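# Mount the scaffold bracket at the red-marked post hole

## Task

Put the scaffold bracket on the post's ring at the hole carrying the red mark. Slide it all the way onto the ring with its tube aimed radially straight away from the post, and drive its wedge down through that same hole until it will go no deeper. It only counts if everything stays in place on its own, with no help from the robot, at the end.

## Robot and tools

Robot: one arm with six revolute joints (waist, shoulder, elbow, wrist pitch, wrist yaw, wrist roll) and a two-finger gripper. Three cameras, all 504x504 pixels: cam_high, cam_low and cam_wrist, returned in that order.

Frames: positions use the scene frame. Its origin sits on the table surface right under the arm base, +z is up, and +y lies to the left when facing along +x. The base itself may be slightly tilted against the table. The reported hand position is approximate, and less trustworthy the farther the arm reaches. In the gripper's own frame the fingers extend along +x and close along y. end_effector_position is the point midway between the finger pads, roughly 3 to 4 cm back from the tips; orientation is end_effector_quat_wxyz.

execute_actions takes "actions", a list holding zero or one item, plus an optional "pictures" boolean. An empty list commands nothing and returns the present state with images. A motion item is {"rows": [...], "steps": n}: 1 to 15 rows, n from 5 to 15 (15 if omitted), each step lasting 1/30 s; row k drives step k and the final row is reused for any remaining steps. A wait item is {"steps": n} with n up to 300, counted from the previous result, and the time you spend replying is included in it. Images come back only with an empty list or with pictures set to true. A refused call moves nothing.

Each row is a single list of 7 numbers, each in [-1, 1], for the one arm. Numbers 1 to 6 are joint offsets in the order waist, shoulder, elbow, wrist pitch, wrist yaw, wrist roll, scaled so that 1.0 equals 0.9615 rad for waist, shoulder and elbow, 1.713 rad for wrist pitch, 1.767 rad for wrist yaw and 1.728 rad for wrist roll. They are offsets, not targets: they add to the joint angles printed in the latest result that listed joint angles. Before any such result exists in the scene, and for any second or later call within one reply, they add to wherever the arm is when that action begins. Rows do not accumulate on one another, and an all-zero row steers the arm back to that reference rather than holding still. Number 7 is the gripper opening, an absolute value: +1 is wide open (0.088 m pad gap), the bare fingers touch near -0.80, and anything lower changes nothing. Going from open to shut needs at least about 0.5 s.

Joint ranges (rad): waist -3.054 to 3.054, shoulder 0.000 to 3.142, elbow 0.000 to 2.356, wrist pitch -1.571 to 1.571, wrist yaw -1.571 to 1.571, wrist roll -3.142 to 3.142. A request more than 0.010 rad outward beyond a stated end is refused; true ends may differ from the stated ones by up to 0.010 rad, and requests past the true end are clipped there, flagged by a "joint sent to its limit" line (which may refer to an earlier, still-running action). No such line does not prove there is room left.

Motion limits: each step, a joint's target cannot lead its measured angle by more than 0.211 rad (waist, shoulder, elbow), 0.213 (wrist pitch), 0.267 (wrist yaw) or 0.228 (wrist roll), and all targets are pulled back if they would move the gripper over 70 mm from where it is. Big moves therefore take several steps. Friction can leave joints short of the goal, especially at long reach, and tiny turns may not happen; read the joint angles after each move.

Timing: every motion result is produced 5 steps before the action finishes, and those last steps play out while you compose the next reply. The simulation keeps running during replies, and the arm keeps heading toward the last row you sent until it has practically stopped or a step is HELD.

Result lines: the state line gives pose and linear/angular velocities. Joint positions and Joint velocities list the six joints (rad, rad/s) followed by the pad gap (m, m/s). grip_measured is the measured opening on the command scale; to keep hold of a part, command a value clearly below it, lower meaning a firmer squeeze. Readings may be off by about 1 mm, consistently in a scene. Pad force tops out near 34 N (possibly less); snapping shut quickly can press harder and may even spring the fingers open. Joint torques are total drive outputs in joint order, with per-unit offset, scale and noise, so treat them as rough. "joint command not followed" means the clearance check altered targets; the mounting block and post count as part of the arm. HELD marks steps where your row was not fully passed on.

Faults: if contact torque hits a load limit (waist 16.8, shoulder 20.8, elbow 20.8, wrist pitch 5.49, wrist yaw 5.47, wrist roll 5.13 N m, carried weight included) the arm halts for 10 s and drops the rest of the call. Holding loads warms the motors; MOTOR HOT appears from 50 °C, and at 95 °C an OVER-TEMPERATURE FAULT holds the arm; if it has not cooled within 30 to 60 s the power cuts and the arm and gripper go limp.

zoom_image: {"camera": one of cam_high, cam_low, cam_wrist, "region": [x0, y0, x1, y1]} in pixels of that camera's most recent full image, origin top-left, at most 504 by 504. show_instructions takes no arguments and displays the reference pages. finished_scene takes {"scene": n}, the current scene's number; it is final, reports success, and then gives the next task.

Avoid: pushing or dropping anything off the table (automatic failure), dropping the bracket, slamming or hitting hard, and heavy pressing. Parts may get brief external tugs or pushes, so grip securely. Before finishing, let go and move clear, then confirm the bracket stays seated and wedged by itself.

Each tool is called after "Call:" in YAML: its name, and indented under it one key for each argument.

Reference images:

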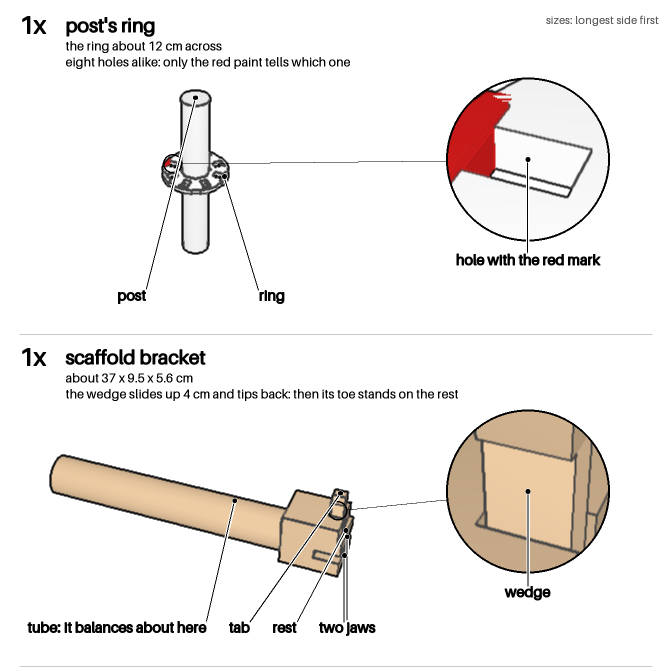

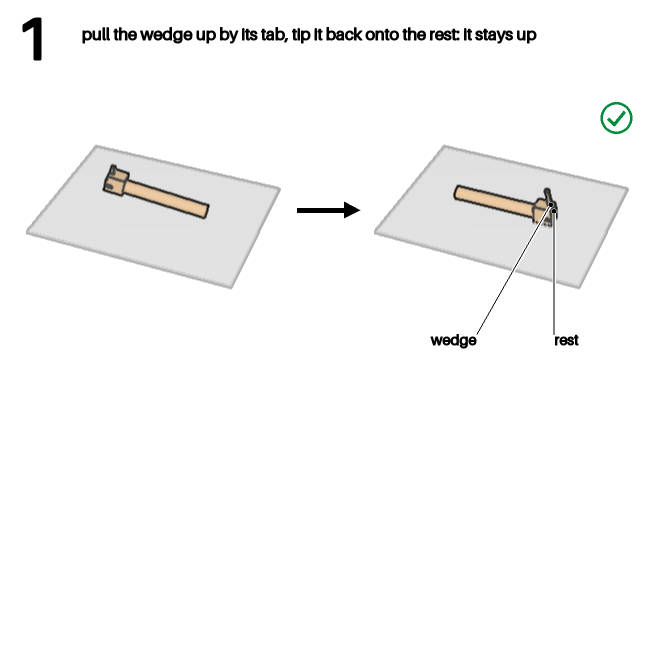

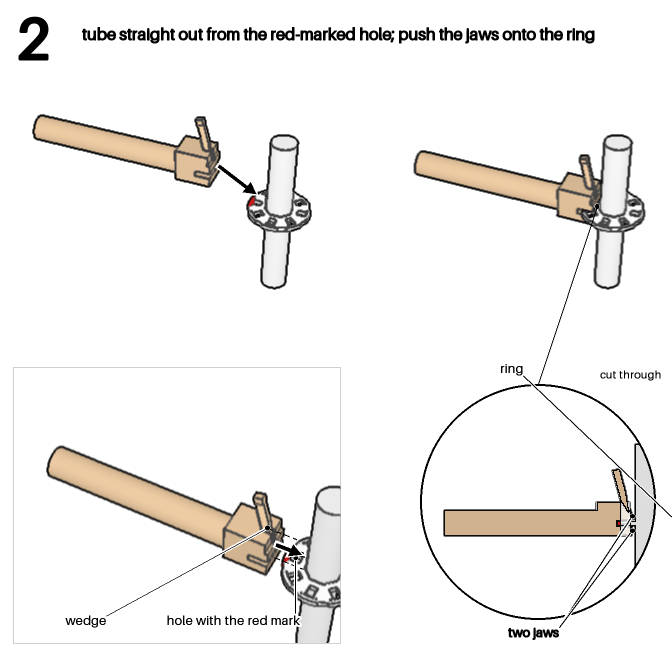

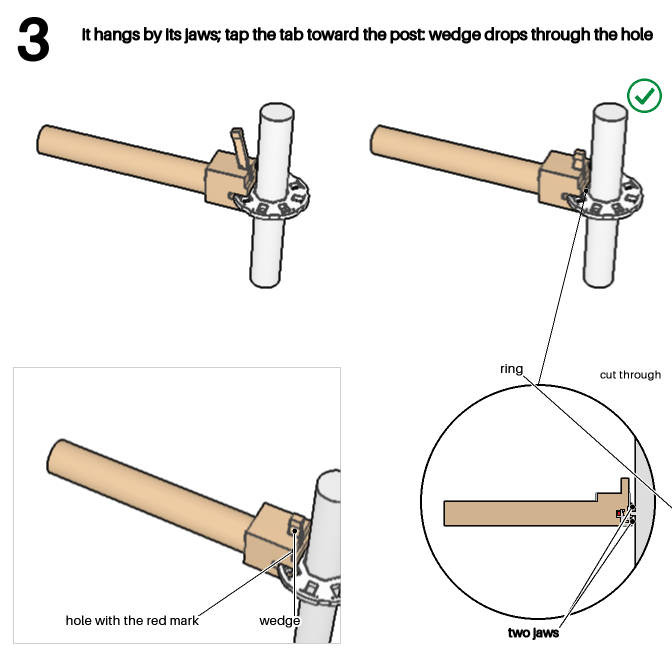

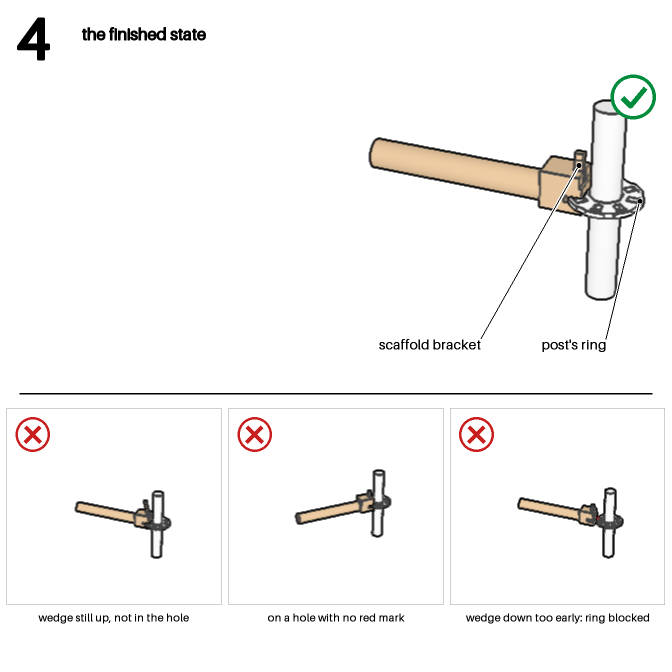

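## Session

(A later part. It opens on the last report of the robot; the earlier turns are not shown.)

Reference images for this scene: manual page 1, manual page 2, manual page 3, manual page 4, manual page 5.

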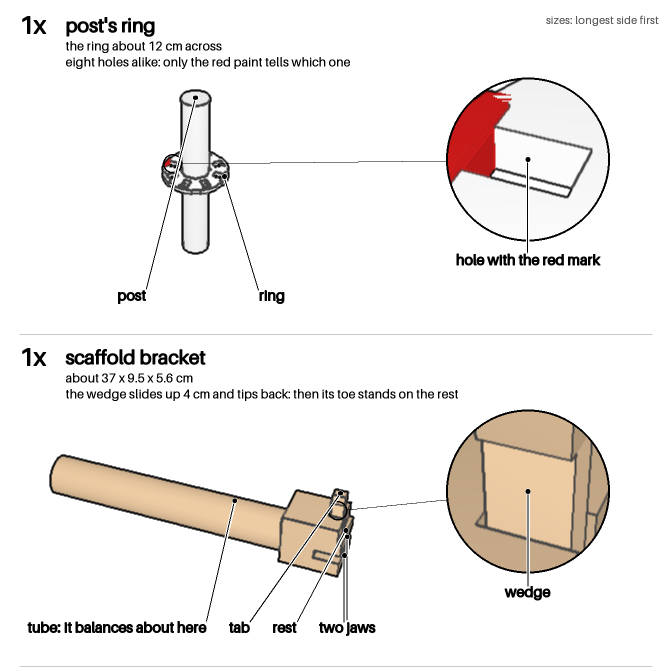

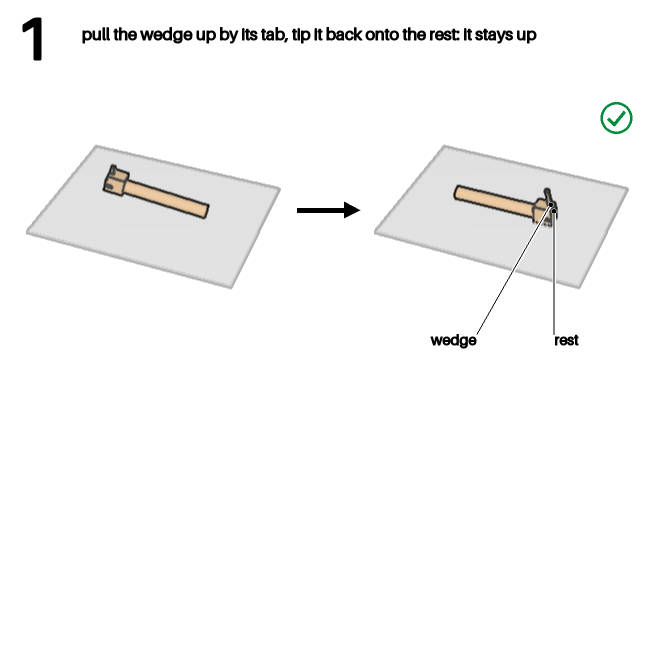

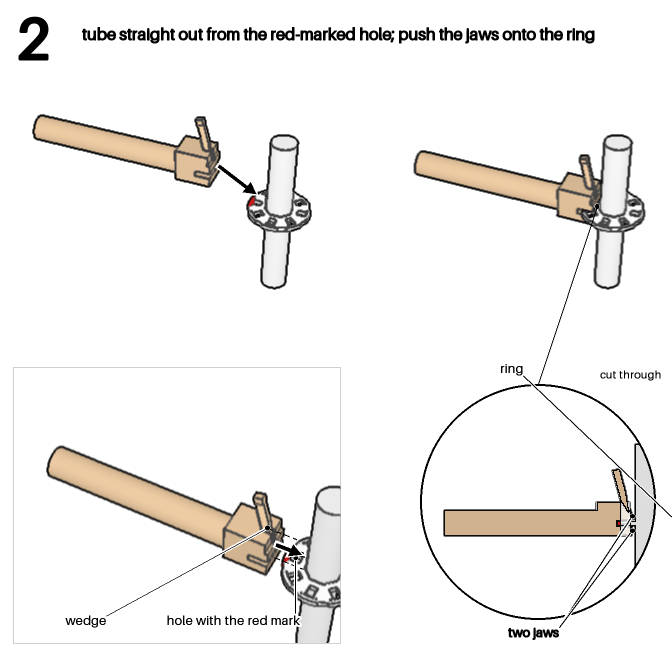

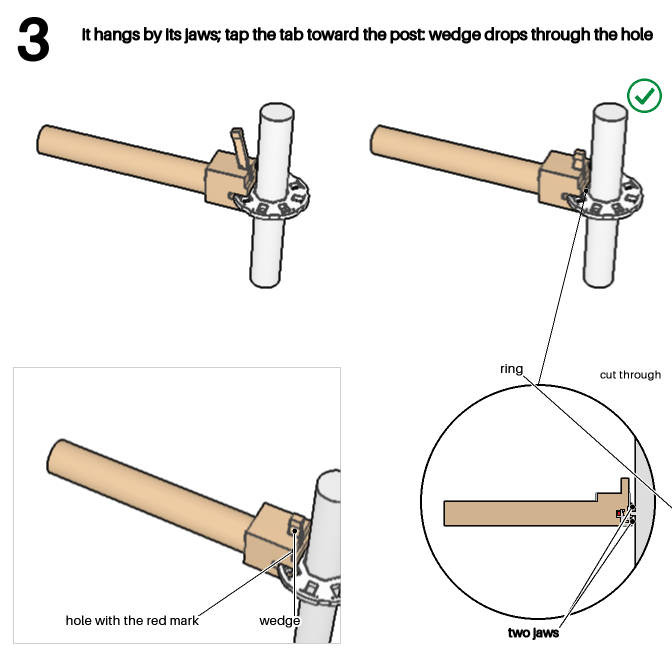

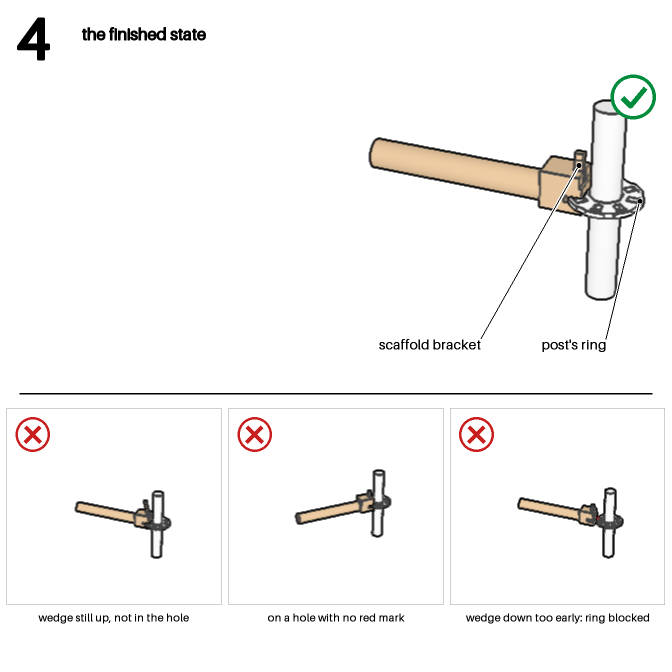

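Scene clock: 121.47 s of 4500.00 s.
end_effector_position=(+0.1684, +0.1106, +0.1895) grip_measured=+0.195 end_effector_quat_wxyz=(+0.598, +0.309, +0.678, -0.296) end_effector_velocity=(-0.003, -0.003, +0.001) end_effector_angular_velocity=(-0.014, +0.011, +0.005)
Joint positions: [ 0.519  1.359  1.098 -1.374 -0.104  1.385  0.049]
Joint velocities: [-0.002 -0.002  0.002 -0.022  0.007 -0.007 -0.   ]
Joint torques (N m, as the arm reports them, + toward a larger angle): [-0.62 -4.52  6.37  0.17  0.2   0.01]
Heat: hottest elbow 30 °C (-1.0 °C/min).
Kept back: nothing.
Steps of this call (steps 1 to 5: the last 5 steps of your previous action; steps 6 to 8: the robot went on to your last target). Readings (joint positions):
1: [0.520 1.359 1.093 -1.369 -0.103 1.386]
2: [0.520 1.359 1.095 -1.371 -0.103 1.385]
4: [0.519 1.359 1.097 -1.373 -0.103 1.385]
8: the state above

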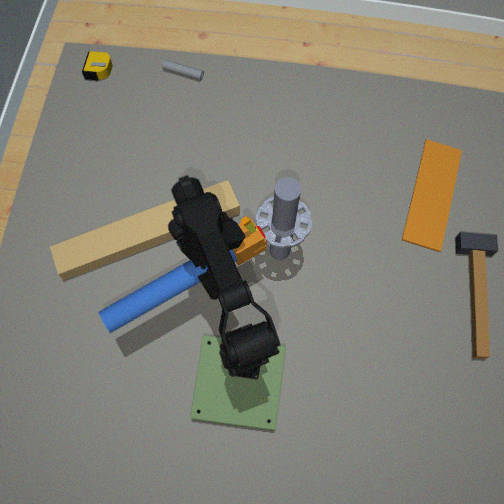

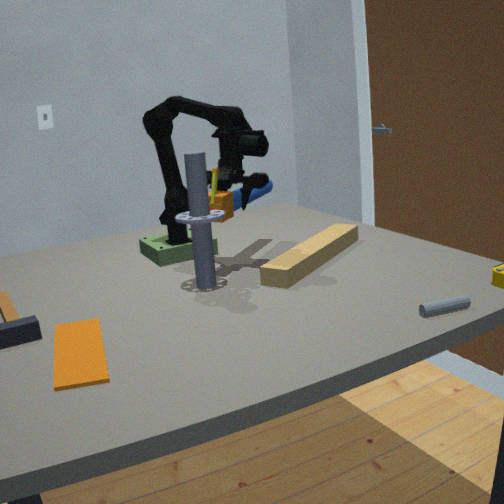

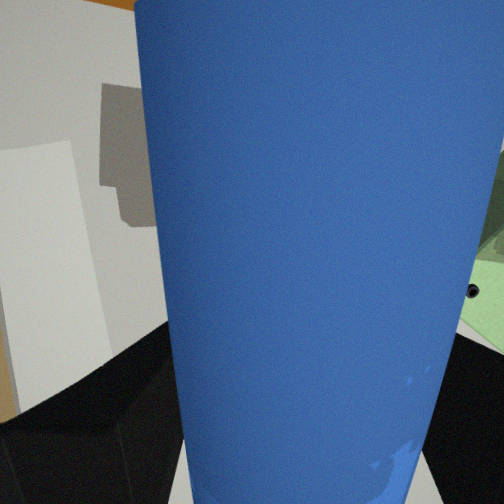

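Call:
execute_actions:
  actions:
    - {"rows":[[-0.012,0,0.012,-0.000,0,-0.006,-1],[-0.012,0,0.014,-0.001,0,-0.006,-1],[-0.012,0,0.016,-0.002,0,-0.006,-1],[-0.012,0,0.018,-0.003,0,-0.006,-1],[-0.012,0,0.020,-0.004,0,-0.006,-1],[-0.012,0,0.022,-0.005,0,-0.006,-1],[-0.012,0,0.024,-0.006,0,-0.006,-1],[-0.012,0,0.026,-0.007,0,-0.006,-1],[-0.012,0,0.028,-0.008,0,-0.006,-1],[-0.012,0,0.030,-0.009,0,-0.006,-1]],"steps":15}

Call:
execute_actions:
  actions:
    - {"steps":10}
  pictures: true

Call:
zoom_image:
  camera: "cam_low"
  region: [200, 190, 245, 226]

Call:
zoom_image:
  camera: "cam_high"
  region: [225, 205, 295, 265]

Scene clock: 123.27 s of 4500.00 s.
end_effector_position=(+0.1681, +0.1104, +0.1910) grip_measured=+0.195 end_effector_quat_wxyz=(+0.596, +0.309, +0.680, -0.294) end_effector_velocity=(-0.001, -0.003, +0.014) end_effector_angular_velocity=(+0.002, +0.014, -0.010)
Joint positions: [ 0.514  1.359  1.103 -1.382 -0.11   1.377  0.049]
Joint velocities: [-0.017 -0.002  0.051 -0.066 -0.007 -0.007 -0.   ]
Joint torques (N m, as the arm reports them, + toward a larger angle): [-0.61 -4.49  6.21  0.17  0.22 -0.07]
Heat: hottest elbow 30 °C (-1.0 °C/min).
Steps of this call (steps 1 to 15: the robot went on to your last target; steps 16 to 44: nothing new was sent; steps 45 to 54: the first 10 steps of this action). Readings (joint positions):
45: [0.519 1.359 1.098 -1.375 -0.104 1.385]
46: [0.519 1.359 1.098 -1.375 -0.105 1.384]
48: [0.517 1.359 1.098 -1.376 -0.106 1.381]
52: [0.516 1.359 1.100 -1.379 -0.109 1.378]
54: the state above

Scene clock: 123.60 s of 4500.00 s.
end_effector_position=(+0.1681, +0.1103, +0.1922) grip_measured=+0.195 end_effector_quat_wxyz=(+0.596, +0.309, +0.680, -0.294) end_effector_velocity=(-0.002, -0.001, +0.001) end_effector_angular_velocity=(+0.006, +0.005, +0.004)
Joint positions: [ 0.514  1.359  1.108 -1.386 -0.111  1.377  0.049]
Joint velocities: [-0.002 -0.007 -0.002 -0.007 -0.007 -0.007  0.   ]
Joint torques (N m, as the arm reports them, + toward a larger angle): [-0.63 -4.49  6.28  0.14  0.23 -0.07]
Heat: hottest elbow 30 °C (-1.0 °C/min).
Kept back: nothing.
Steps of this call (steps 1 to 5: the last 5 steps of your previous action; steps 6 to 10: the robot went on to your last target). Readings (joint positions):
1: [0.514 1.359 1.105 -1.383 -0.111 1.377]
2: [0.514 1.359 1.106 -1.384 -0.111 1.377]
4: [0.514 1.359 1.108 -1.385 -0.111 1.377]
8: [0.514 1.359 1.108 -1.386 -0.111 1.377]
10: the state above

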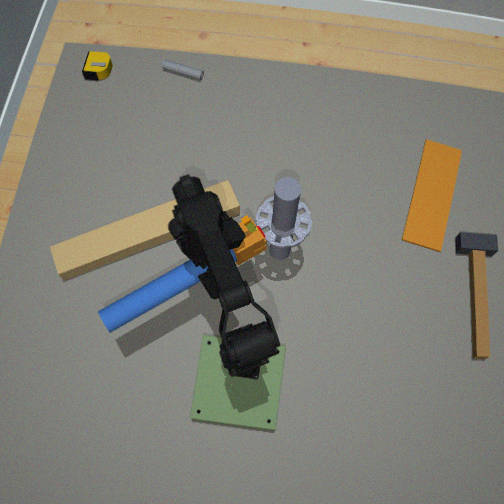

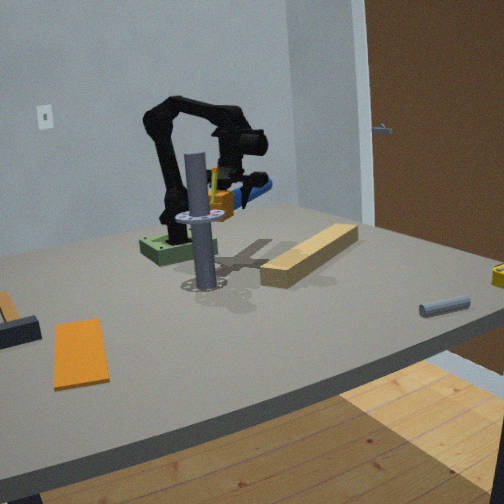

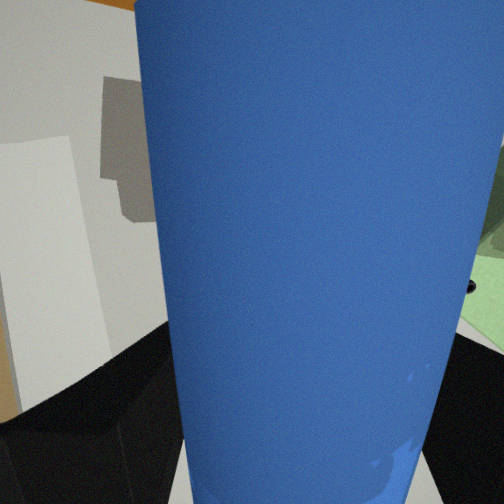

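Region (200, 190, 245, 226) of cam_low's 504x504 image, scaled by 11.200, with more detail than that image has; it fills the top 403 rows of this view, and the rest is white.

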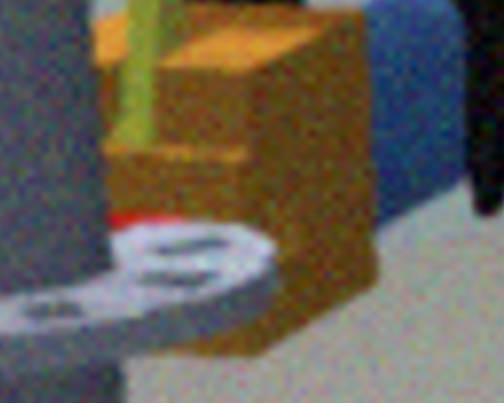

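Region (225, 205, 295, 265) of cam_high's 504x504 image, scaled by 7.200, with more detail than that image has; it fills the top 432 rows of this view, and the rest is white.

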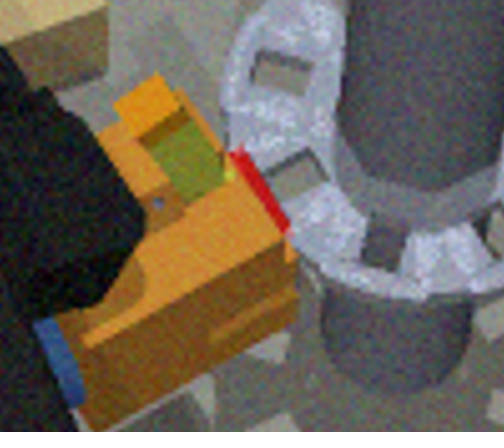

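Call:
execute_actions:
  actions:
    - {"rows":[[-0.010,0,0.010,-0.000,0.003,-0.004,-1],[-0.010,0,0.013,-0.001,0.003,-0.004,-1],[-0.010,0,0.016,-0.002,0.003,-0.004,-1],[-0.010,0,0.019,-0.003,0.003,-0.004,-1],[-0.010,0,0.022,-0.005,0.003,-0.004,-1],[-0.010,0,0.025,-0.006,0.003,-0.004,-1],[-0.010,0,0.028,-0.008,0.003,-0.004,-1],[-0.010,0,0.031,-0.009,0.003,-0.004,-1],[-0.010,0,0.034,-0.011,0.003,-0.004,-1],[-0.010,0,0.037,-0.012,0.003,-0.004,-1]],"steps":15}

Call:
execute_actions:
  actions:
    - {"steps":10}
  pictures: true

Call:
zoom_image:
  camera: "cam_low"
  region: [200, 190, 245, 226]

Call:
zoom_image:
  camera: "cam_high"
  region: [225, 205, 295, 265]

Scene clock: 124.27 s of 4500.00 s.
end_effector_position=(+0.1679, +0.1101, +0.1947) grip_measured=+0.195 end_effector_quat_wxyz=(+0.594, +0.309, +0.682, -0.293) end_effector_velocity=(-0.003, -0.002, +0.021) end_effector_angular_velocity=(+0.003, +0.013, +0.014)
Joint positions: [ 0.511  1.359  1.118 -1.398 -0.114  1.372  0.049]
Joint velocities: [-0.007 -0.002  0.081 -0.095 -0.007 -0.022 -0.   ]
Joint torques (N m, as the arm reports them, + toward a larger angle): [-0.69 -4.57  6.23  0.16  0.27 -0.06]
Heat: hottest elbow 30 °C (-1.0 °C/min).
Steps of this call (steps 1 to 10: the robot went on to your last target; steps 11 to 20: the first 10 steps of this action). Readings (joint positions):
11: [0.514 1.359 1.108 -1.387 -0.111 1.376]
12: [0.514 1.359 1.108 -1.387 -0.111 1.376]
14: [0.513 1.359 1.108 -1.387 -0.111 1.375]
18: [0.511 1.359 1.113 -1.393 -0.113 1.372]
20: the state above

Scene clock: 124.60 s of 4500.00 s.
end_effector_position=(+0.1690, +0.1094, +0.1962) grip_measured=+0.195 end_effector_quat_wxyz=(+0.596, +0.309, +0.680, -0.294) end_effector_velocity=(-0.002, +0.001, +0.001) end_effector_angular_velocity=(+0.006, +0.005, +0.009)
Joint positions: [ 0.508  1.36   1.124 -1.402 -0.11   1.371  0.049]
Joint velocities: [ 0.002 -0.002  0.002 -0.007 -0.007 -0.007  0.   ]
Joint torques (N m, as the arm reports them, + toward a larger angle): [-0.48 -4.62  6.36  0.05  0.08 -0.05]
Heat: hottest elbow 30 °C (-1.0 °C/min).
Kept back: nothing.
Steps of this call (steps 1 to 5: the last 5 steps of your previous action; steps 6 to 10: the robot went on to your last target). Readings (joint positions):
1: [0.510 1.359 1.121 -1.400 -0.113 1.372]
2: [0.509 1.359 1.122 -1.400 -0.111 1.372]
4: [0.508 1.360 1.124 -1.401 -0.111 1.371]
8: [0.508 1.360 1.124 -1.402 -0.110 1.371]
10: the state above

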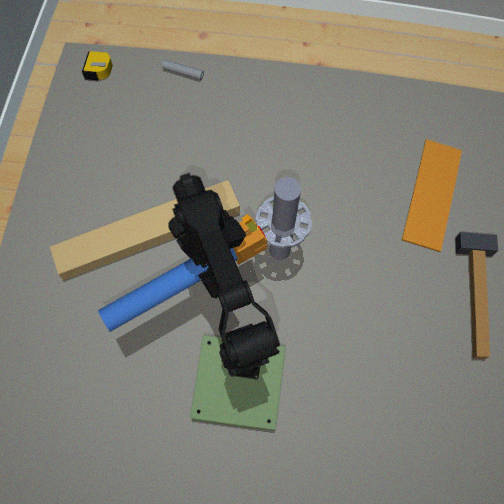

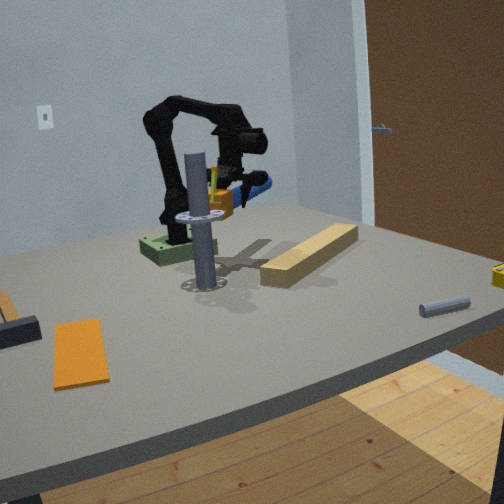

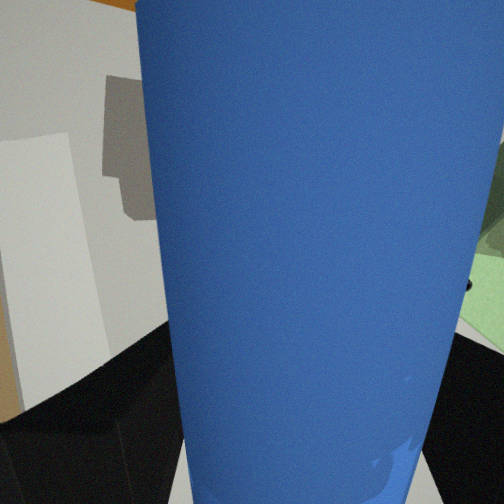

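Region (200, 190, 245, 226) of cam_low's 504x504 image, scaled by 11.200, with more detail than that image has; it fills the top 403 rows of this view, and the rest is white.

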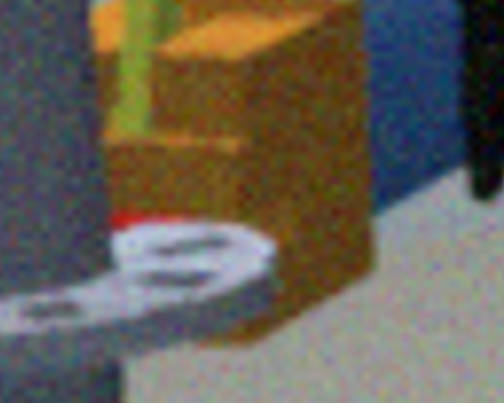

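Region (225, 205, 295, 265) of cam_high's 504x504 image, scaled by 7.200, with more detail than that image has; it fills the top 432 rows of this view, and the rest is white.

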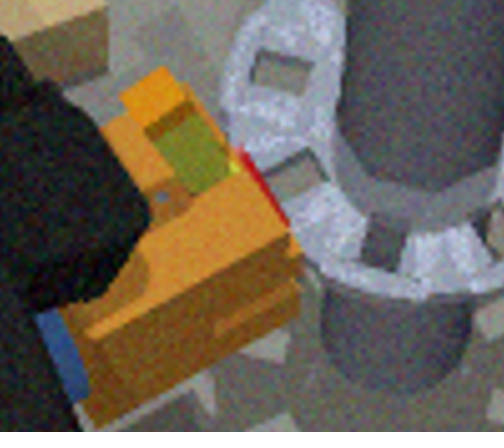

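Call:
execute_actions:
  actions:
    - {"rows":[[-0.02,0,0,0,0,-0.011,-1],[-0.03,0,0,0,0,-0.017,-1],[-0.04,0,0,0,0,-0.022,-1],[-0.05,0,0,0,0,-0.028,-1]],"steps":15}

Call:
execute_actions:
  actions:
    - {"steps":10}
  pictures: true

Call:
zoom_image:
  camera: "cam_low"
  region: [200, 190, 245, 226]

Call:
zoom_image:
  camera: "cam_high"
  region: [225, 205, 295, 265]

Scene clock: 125.17 s of 4500.00 s.
end_effector_position=(+0.1714, +0.1056, +0.1965) grip_measured=+0.195 end_effector_quat_wxyz=(+0.593, +0.312, +0.685, -0.287) end_effector_velocity=(-0.002, -0.001, +0.000) end_effector_angular_velocity=(+0.020, +0.013, +0.018)
Joint positions: [ 0.476  1.36   1.125 -1.403 -0.124  1.333  0.049]
Joint velocities: [-0.017 -0.002 -0.002 -0.007 -0.022 -0.037  0.   ]
Joint torques (N m, as the arm reports them, + toward a larger angle): [-1.47 -4.46  4.59  0.45  0.47 -0.24]
Heat: hottest elbow 30 °C (-1.0 °C/min).
Steps of this call (steps 1 to 7: the robot went on to your last target; steps 8 to 17: the first 10 steps of this action). Readings (joint positions):
8: [0.506 1.360 1.125 -1.403 -0.111 1.368]
9: [0.502 1.360 1.125 -1.403 -0.111 1.362]
11: [0.488 1.360 1.125 -1.403 -0.116 1.347]
15: [0.477 1.360 1.125 -1.403 -0.123 1.334]
17: the state above

Scene clock: 125.50 s of 4500.00 s.
end_effector_position=(+0.1714, +0.1056, +0.1966) grip_measured=+0.195 end_effector_quat_wxyz=(+0.593, +0.312, +0.685, -0.287) end_effector_velocity=(+0.002, -0.001, -0.000) end_effector_angular_velocity=(-0.003, -0.010, +0.005)
Joint positions: [ 0.475  1.36   1.125 -1.403 -0.125  1.33   0.049]
Joint velocities: [-0.002 -0.002 -0.002  0.007  0.007 -0.007 -0.   ]
Joint torques (N m, as the arm reports them, + toward a larger angle): [-1.47 -4.53  4.53  0.45  0.52 -0.23]
Heat: hottest elbow 30 °C (-1.0 °C/min).
Kept back: nothing.
Steps of this call (steps 1 to 5: the last 5 steps of your previous action; steps 6 to 10: the robot went on to your last target). Readings (joint positions):
1: [0.476 1.360 1.125 -1.403 -0.124 1.332]
2: [0.475 1.360 1.125 -1.403 -0.124 1.331]
4: [0.475 1.360 1.125 -1.403 -0.125 1.331]
8: [0.475 1.360 1.125 -1.403 -0.125 1.330]
10: the state above

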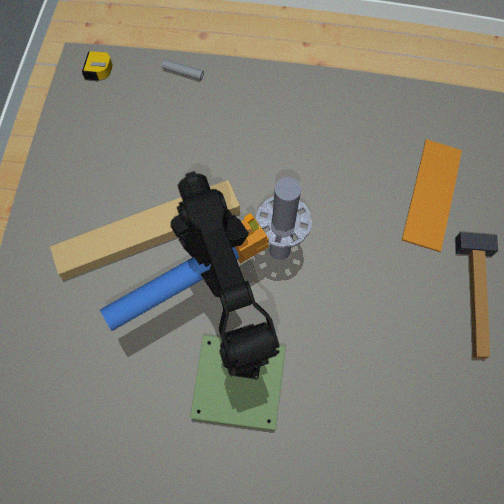

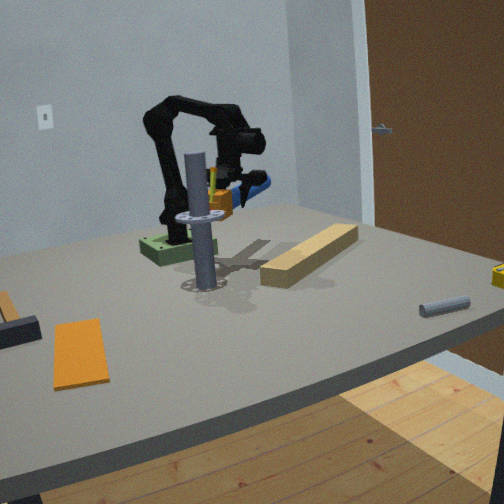

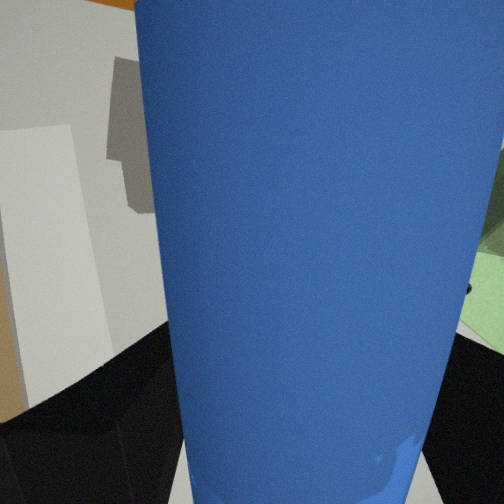

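Region (200, 190, 245, 226) of cam_low's 504x504 image, scaled by 11.200, with more detail than that image has; it fills the top 403 rows of this view, and the rest is white.

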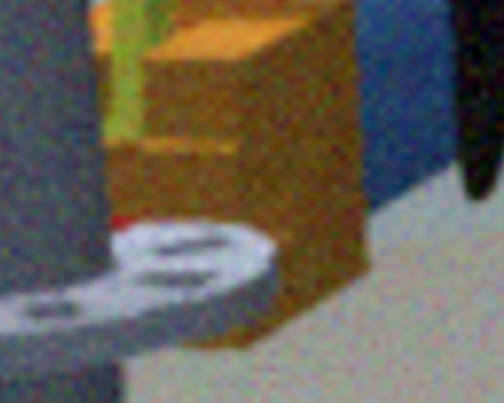

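Region (225, 205, 295, 265) of cam_high's 504x504 image, scaled by 7.200, with more detail than that image has; it fills the top 432 rows of this view, and the rest is white.

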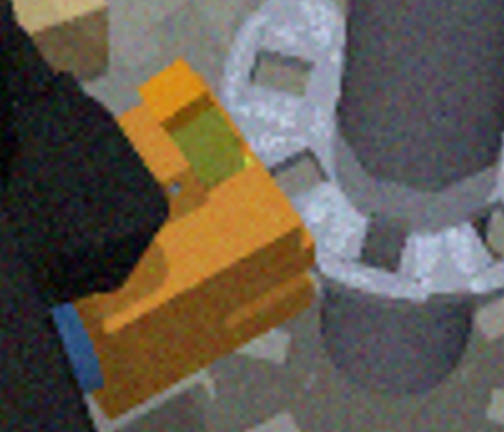

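Call:
execute_actions:
  actions:
    - {"rows":[[-0.02,0.003,0.002,0,0.008,-0.011,-1],[-0.035,0.005,0.004,0,0.01,-0.019,-1],[-0.05,0.007,0.005,0,0.011,-0.027,-1],[-0.06,0.008,0.006,0,0.011,-0.032,-1]],"steps":15}

Call:
execute_actions:
  actions:
    - {"steps":10}
  pictures: true

Call:
zoom_image:
  camera: "cam_high"
  region: [200, 180, 310, 270]

Scene clock: 126.23 s of 4500.00 s.
end_effector_position=(+0.1779, +0.0962, +0.1956) grip_measured=+0.194 end_effector_quat_wxyz=(+0.597, +0.310, +0.683, -0.285) end_effector_velocity=(-0.001, -0.001, +0.002) end_effector_angular_velocity=(+0.021, +0.009, +0.004)
Joint positions: [ 0.427  1.364  1.125 -1.398 -0.114  1.278  0.049]
Joint velocities: [-0.017 -0.002  0.002 -0.007 -0.022 -0.022 -0.   ]
Joint torques (N m, as the arm reports them, + toward a larger angle): [-0.94 -4.15  5.08  0.06  0.29 -0.04]
Heat: hottest elbow 30 °C (-1.0 °C/min).
Steps of this call (steps 1 to 12: the robot went on to your last target; steps 13 to 22: the first 10 steps of this action). Readings (joint positions):
13: [0.474 1.360 1.125 -1.403 -0.126 1.328]
14: [0.471 1.360 1.125 -1.405 -0.128 1.324]
16: [0.458 1.360 1.125 -1.406 -0.135 1.304]
20: [0.430 1.364 1.125 -1.398 -0.115 1.281]
22: the state above

Scene clock: 126.57 s of 4500.00 s.
end_effector_position=(+0.1781, +0.0958, +0.1956) grip_measured=+0.194 end_effector_quat_wxyz=(+0.597, +0.310, +0.683, -0.285) end_effector_velocity=(+0.001, -0.001, +0.001) end_effector_angular_velocity=(+0.000, -0.016, +0.020)
Joint positions: [ 0.426  1.364  1.125 -1.398 -0.114  1.276  0.049]
Joint velocities: [-0.002 -0.007 -0.002  0.007  0.007 -0.022 -0.   ]
Joint torques (N m, as the arm reports them, + toward a larger angle): [-0.93 -4.14  5.13  0.05  0.25 -0.03]
Heat: hottest elbow 30 °C (-1.0 °C/min).
Kept back: nothing.
Steps of this call (steps 1 to 5: the last 5 steps of your previous action; steps 6 to 10: the robot went on to your last target). Readings (joint positions):
1: [0.427 1.364 1.125 -1.398 -0.114 1.278]
2: [0.427 1.364 1.125 -1.398 -0.114 1.278]
4: [0.427 1.364 1.125 -1.398 -0.114 1.277]
8: [0.426 1.364 1.125 -1.398 -0.114 1.276]
10: the state above

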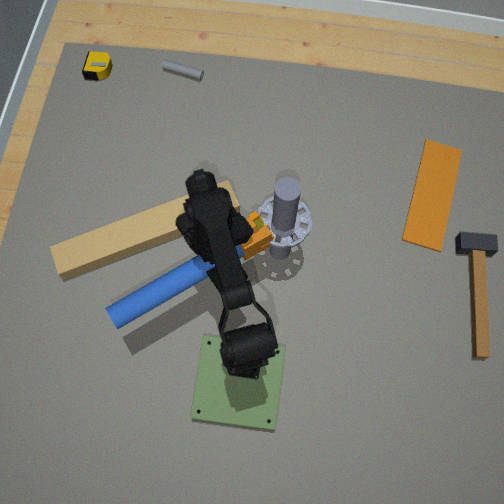

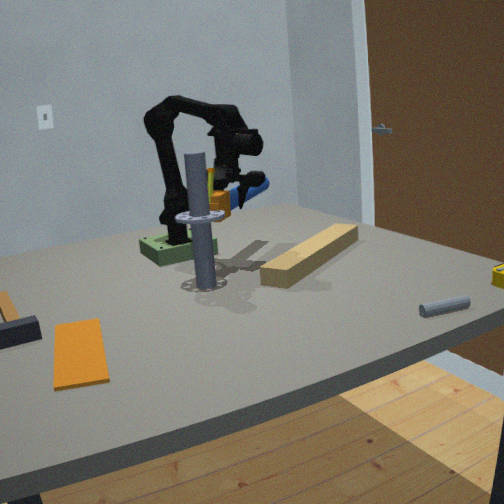

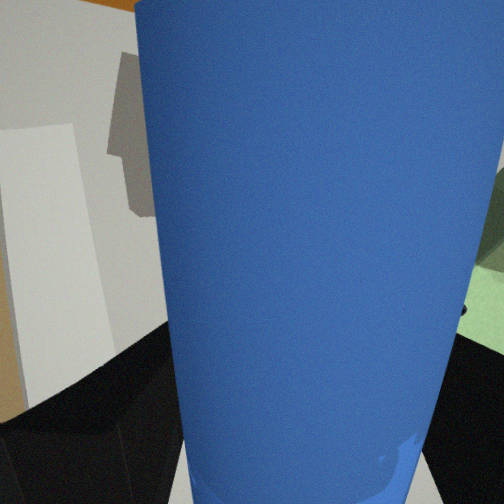

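Region (200, 180, 310, 270) of cam_high's 504x504 image, scaled by 4.582, with more detail than that image has; it fills the top 412 rows of this view, and the rest is white.

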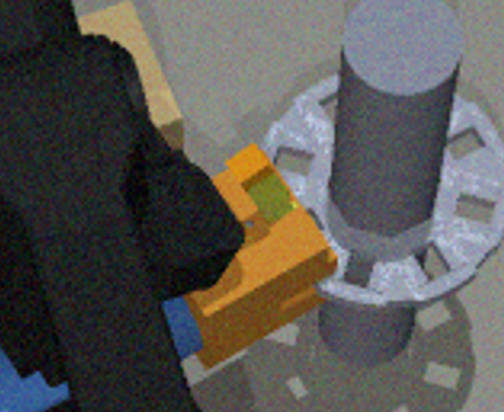

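Call:
execute_actions:
  actions:
    - {"rows":[[-0.02,0.004,0.003,0,0.0,-0.011,-1],[-0.04,0.008,0.006,0,0.0,-0.022,-1],[-0.055,0.011,0.009,0,0.0,-0.03,-1],[-0.066,0.013,0.011,0,0.0,-0.036,-1]],"steps":15}

Call:
execute_actions:
  actions:
    - {"steps":10}
  pictures: true

Call:
zoom_image:
  camera: "cam_high"
  region: [200, 180, 310, 270]

Call:
zoom_image:
  camera: "cam_low"
  region: [170, 170, 290, 240]

Scene clock: 127.23 s of 4500.00 s.
end_effector_position=(+0.1841, +0.0852, +0.1939) grip_measured=+0.194 end_effector_quat_wxyz=(+0.596, +0.311, +0.683, -0.285) end_effector_velocity=(+0.003, -0.003, -0.002) end_effector_angular_velocity=(+0.008, +0.003, -0.001)
Joint positions: [ 0.368  1.373  1.125 -1.397 -0.111  1.219  0.049]
Joint velocities: [-0.022  0.007 -0.002  0.007 -0.007 -0.022 -0.   ]
Joint torques (N m, as the arm reports them, + toward a larger angle): [-0.27 -4.19  5.5   0.28 -0.21 -0.09]
Heat: hottest elbow 30 °C (-1.0 °C/min).
Steps of this call (steps 1 to 10: the robot went on to your last target; steps 11 to 20: the first 10 steps of this action). Readings (joint positions):
11: [0.424 1.364 1.125 -1.399 -0.114 1.273]
12: [0.419 1.365 1.125 -1.399 -0.114 1.265]
14: [0.398 1.368 1.125 -1.398 -0.114 1.243]
18: [0.371 1.372 1.125 -1.397 -0.111 1.222]
20: the state above

Scene clock: 127.57 s of 4500.00 s.
end_effector_position=(+0.1843, +0.0848, +0.1938) grip_measured=+0.194 end_effector_quat_wxyz=(+0.597, +0.310, +0.683, -0.285) end_effector_velocity=(-0.002, -0.000, -0.001) end_effector_angular_velocity=(+0.003, +0.013, +0.004)
Joint positions: [ 0.366  1.373  1.125 -1.397 -0.111  1.216  0.049]
Joint velocities: [-0.002  0.002 -0.002 -0.007 -0.007 -0.007  0.   ]
Joint torques (N m, as the arm reports them, + toward a larger angle): [-0.41 -4.15  5.57  0.31 -0.21 -0.07]
Heat: hottest elbow 30 °C (-1.0 °C/min).
Kept back: nothing.
Steps of this call (steps 1 to 5: the last 5 steps of your previous action; steps 6 to 10: the robot went on to your last target). Readings (joint positions):
1: [0.368 1.373 1.125 -1.397 -0.111 1.218]
2: [0.367 1.373 1.125 -1.397 -0.111 1.218]
4: [0.366 1.373 1.125 -1.397 -0.111 1.217]
8: [0.366 1.373 1.125 -1.397 -0.111 1.216]
10: the state above

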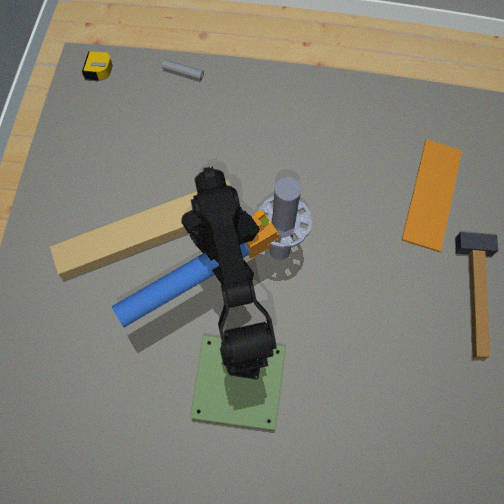

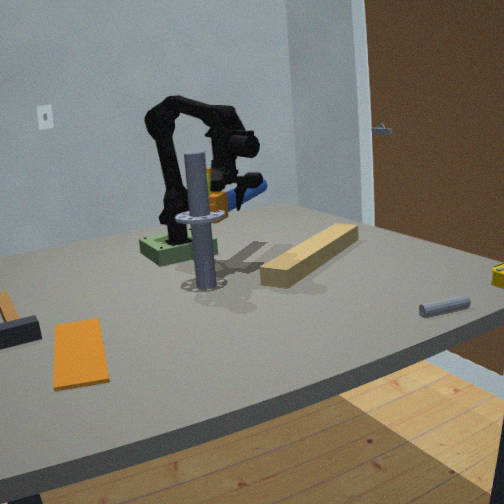

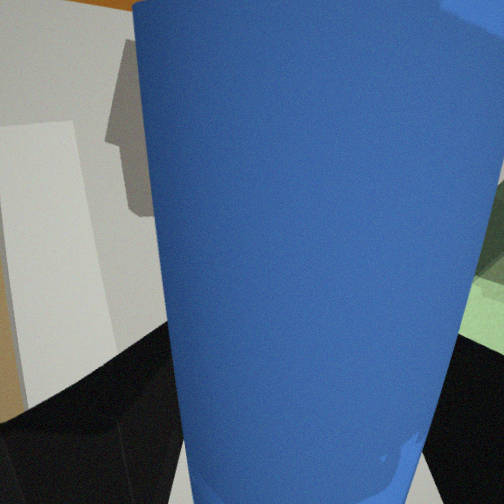

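Region (200, 180, 310, 270) of cam_high's 504x504 image, scaled by 4.582, with more detail than that image has; it fills the top 412 rows of this view, and the rest is white.

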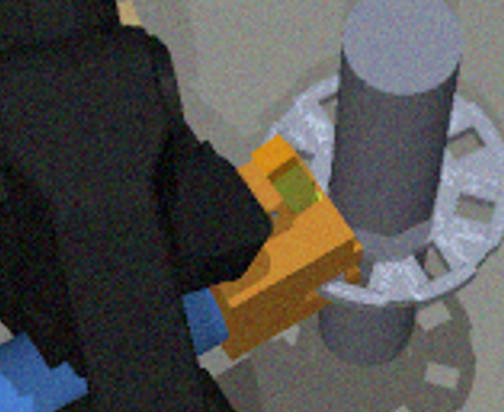

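Region (170, 170, 290, 240) of cam_low's 504x504 image, scaled by 4.200, with more detail than that image has; it fills the top 294 rows of this view, and the rest is white.

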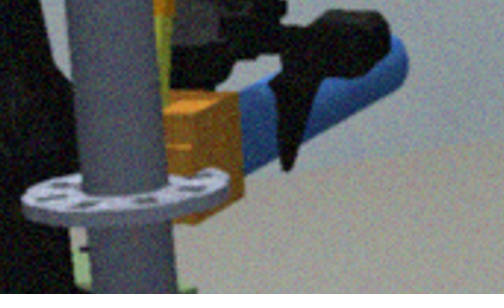

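Call:
execute_actions:
  actions:
    - {"rows":[[-0.015,0.003,0.003,0,0.0,-0.008,-1],[-0.03,0.006,0.006,0,0.0,-0.016,-1],[-0.046,0.010,0.008,0,0.0,-0.025,-1]],"steps":15}

Call:
execute_actions:
  actions:
    - {"steps":10}
  pictures: true

Call:
zoom_image:
  camera: "cam_high"
  region: [200, 180, 310, 270]

Scene clock: 128.30 s of 4500.00 s.
end_effector_position=(+0.1840, +0.0834, +0.1940) grip_measured=+0.194 end_effector_quat_wxyz=(+0.591, +0.310, +0.692, -0.275) end_effector_velocity=(-0.006, -0.001, -0.001) end_effector_angular_velocity=(+0.015, +0.030, +0.008)
Joint positions: [ 0.344  1.375  1.125 -1.403 -0.133  1.18   0.048]
Joint velocities: [-0.012 -0.002 -0.007 -0.022 -0.022 -0.022 -0.   ]
Joint torques (N m, as the arm reports them, + toward a larger angle): [-2.17 -3.71  5.25  0.82  0.78 -0.15]
Heat: hottest elbow 30 °C (-1.0 °C/min).
Steps of this call (steps 1 to 12: the robot went on to your last target; steps 13 to 22: the first 10 steps of this action). Readings (joint positions):
13: [0.364 1.373 1.125 -1.397 -0.111 1.214]
14: [0.361 1.374 1.125 -1.398 -0.114 1.208]
16: [0.352 1.374 1.125 -1.400 -0.125 1.193]
20: [0.345 1.375 1.125 -1.403 -0.132 1.182]
22: the state above

Scene clock: 128.63 s of 4500.00 s.
end_effector_position=(+0.1839, +0.0833, +0.1939) grip_measured=+0.194 end_effector_quat_wxyz=(+0.591, +0.310, +0.692, -0.275) end_effector_velocity=(-0.005, -0.001, +0.000) end_effector_angular_velocity=(+0.001, +0.022, +0.004)
Joint positions: [ 0.343  1.376  1.125 -1.404 -0.134  1.177  0.048]
Joint velocities: [-0.002 -0.002 -0.002 -0.022 -0.007 -0.007 -0.   ]
Joint torques (N m, as the arm reports them, + toward a larger angle): [-2.14 -3.69  5.31  0.86  0.83 -0.15]
Heat: hottest elbow 30 °C (-1.0 °C/min).
Kept back: nothing.
Steps of this call (steps 1 to 5: the last 5 steps of your previous action; steps 6 to 10: the robot went on to your last target). Readings (joint positions):
1: [0.344 1.375 1.125 -1.404 -0.133 1.179]
2: [0.344 1.375 1.125 -1.404 -0.134 1.178]
4: [0.343 1.375 1.125 -1.404 -0.134 1.178]
8: [0.343 1.376 1.125 -1.404 -0.134 1.177]
10: the state above

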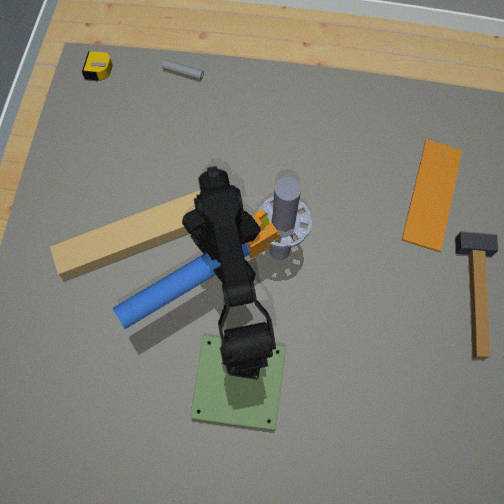

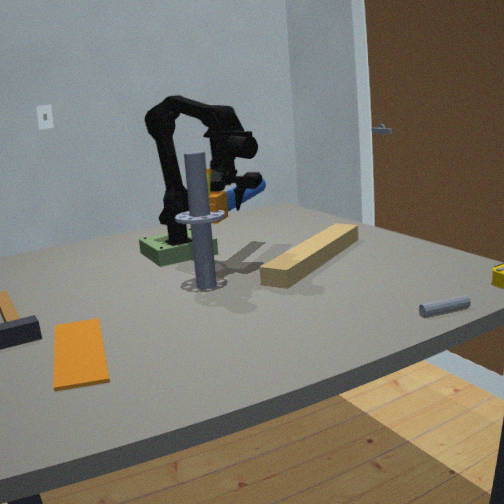

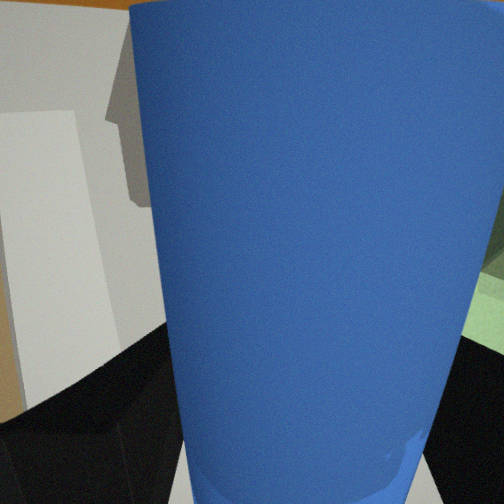

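Region (200, 180, 310, 270) of cam_high's 504x504 image, scaled by 4.582, with more detail than that image has; it fills the top 412 rows of this view, and the rest is white.

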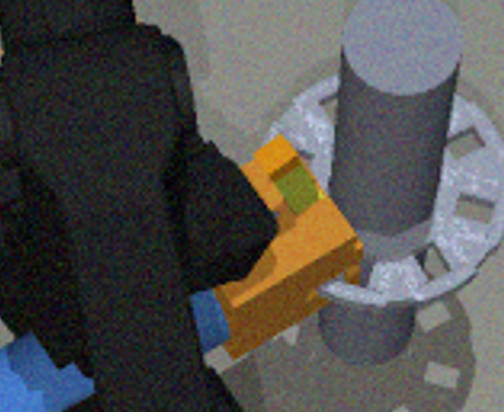

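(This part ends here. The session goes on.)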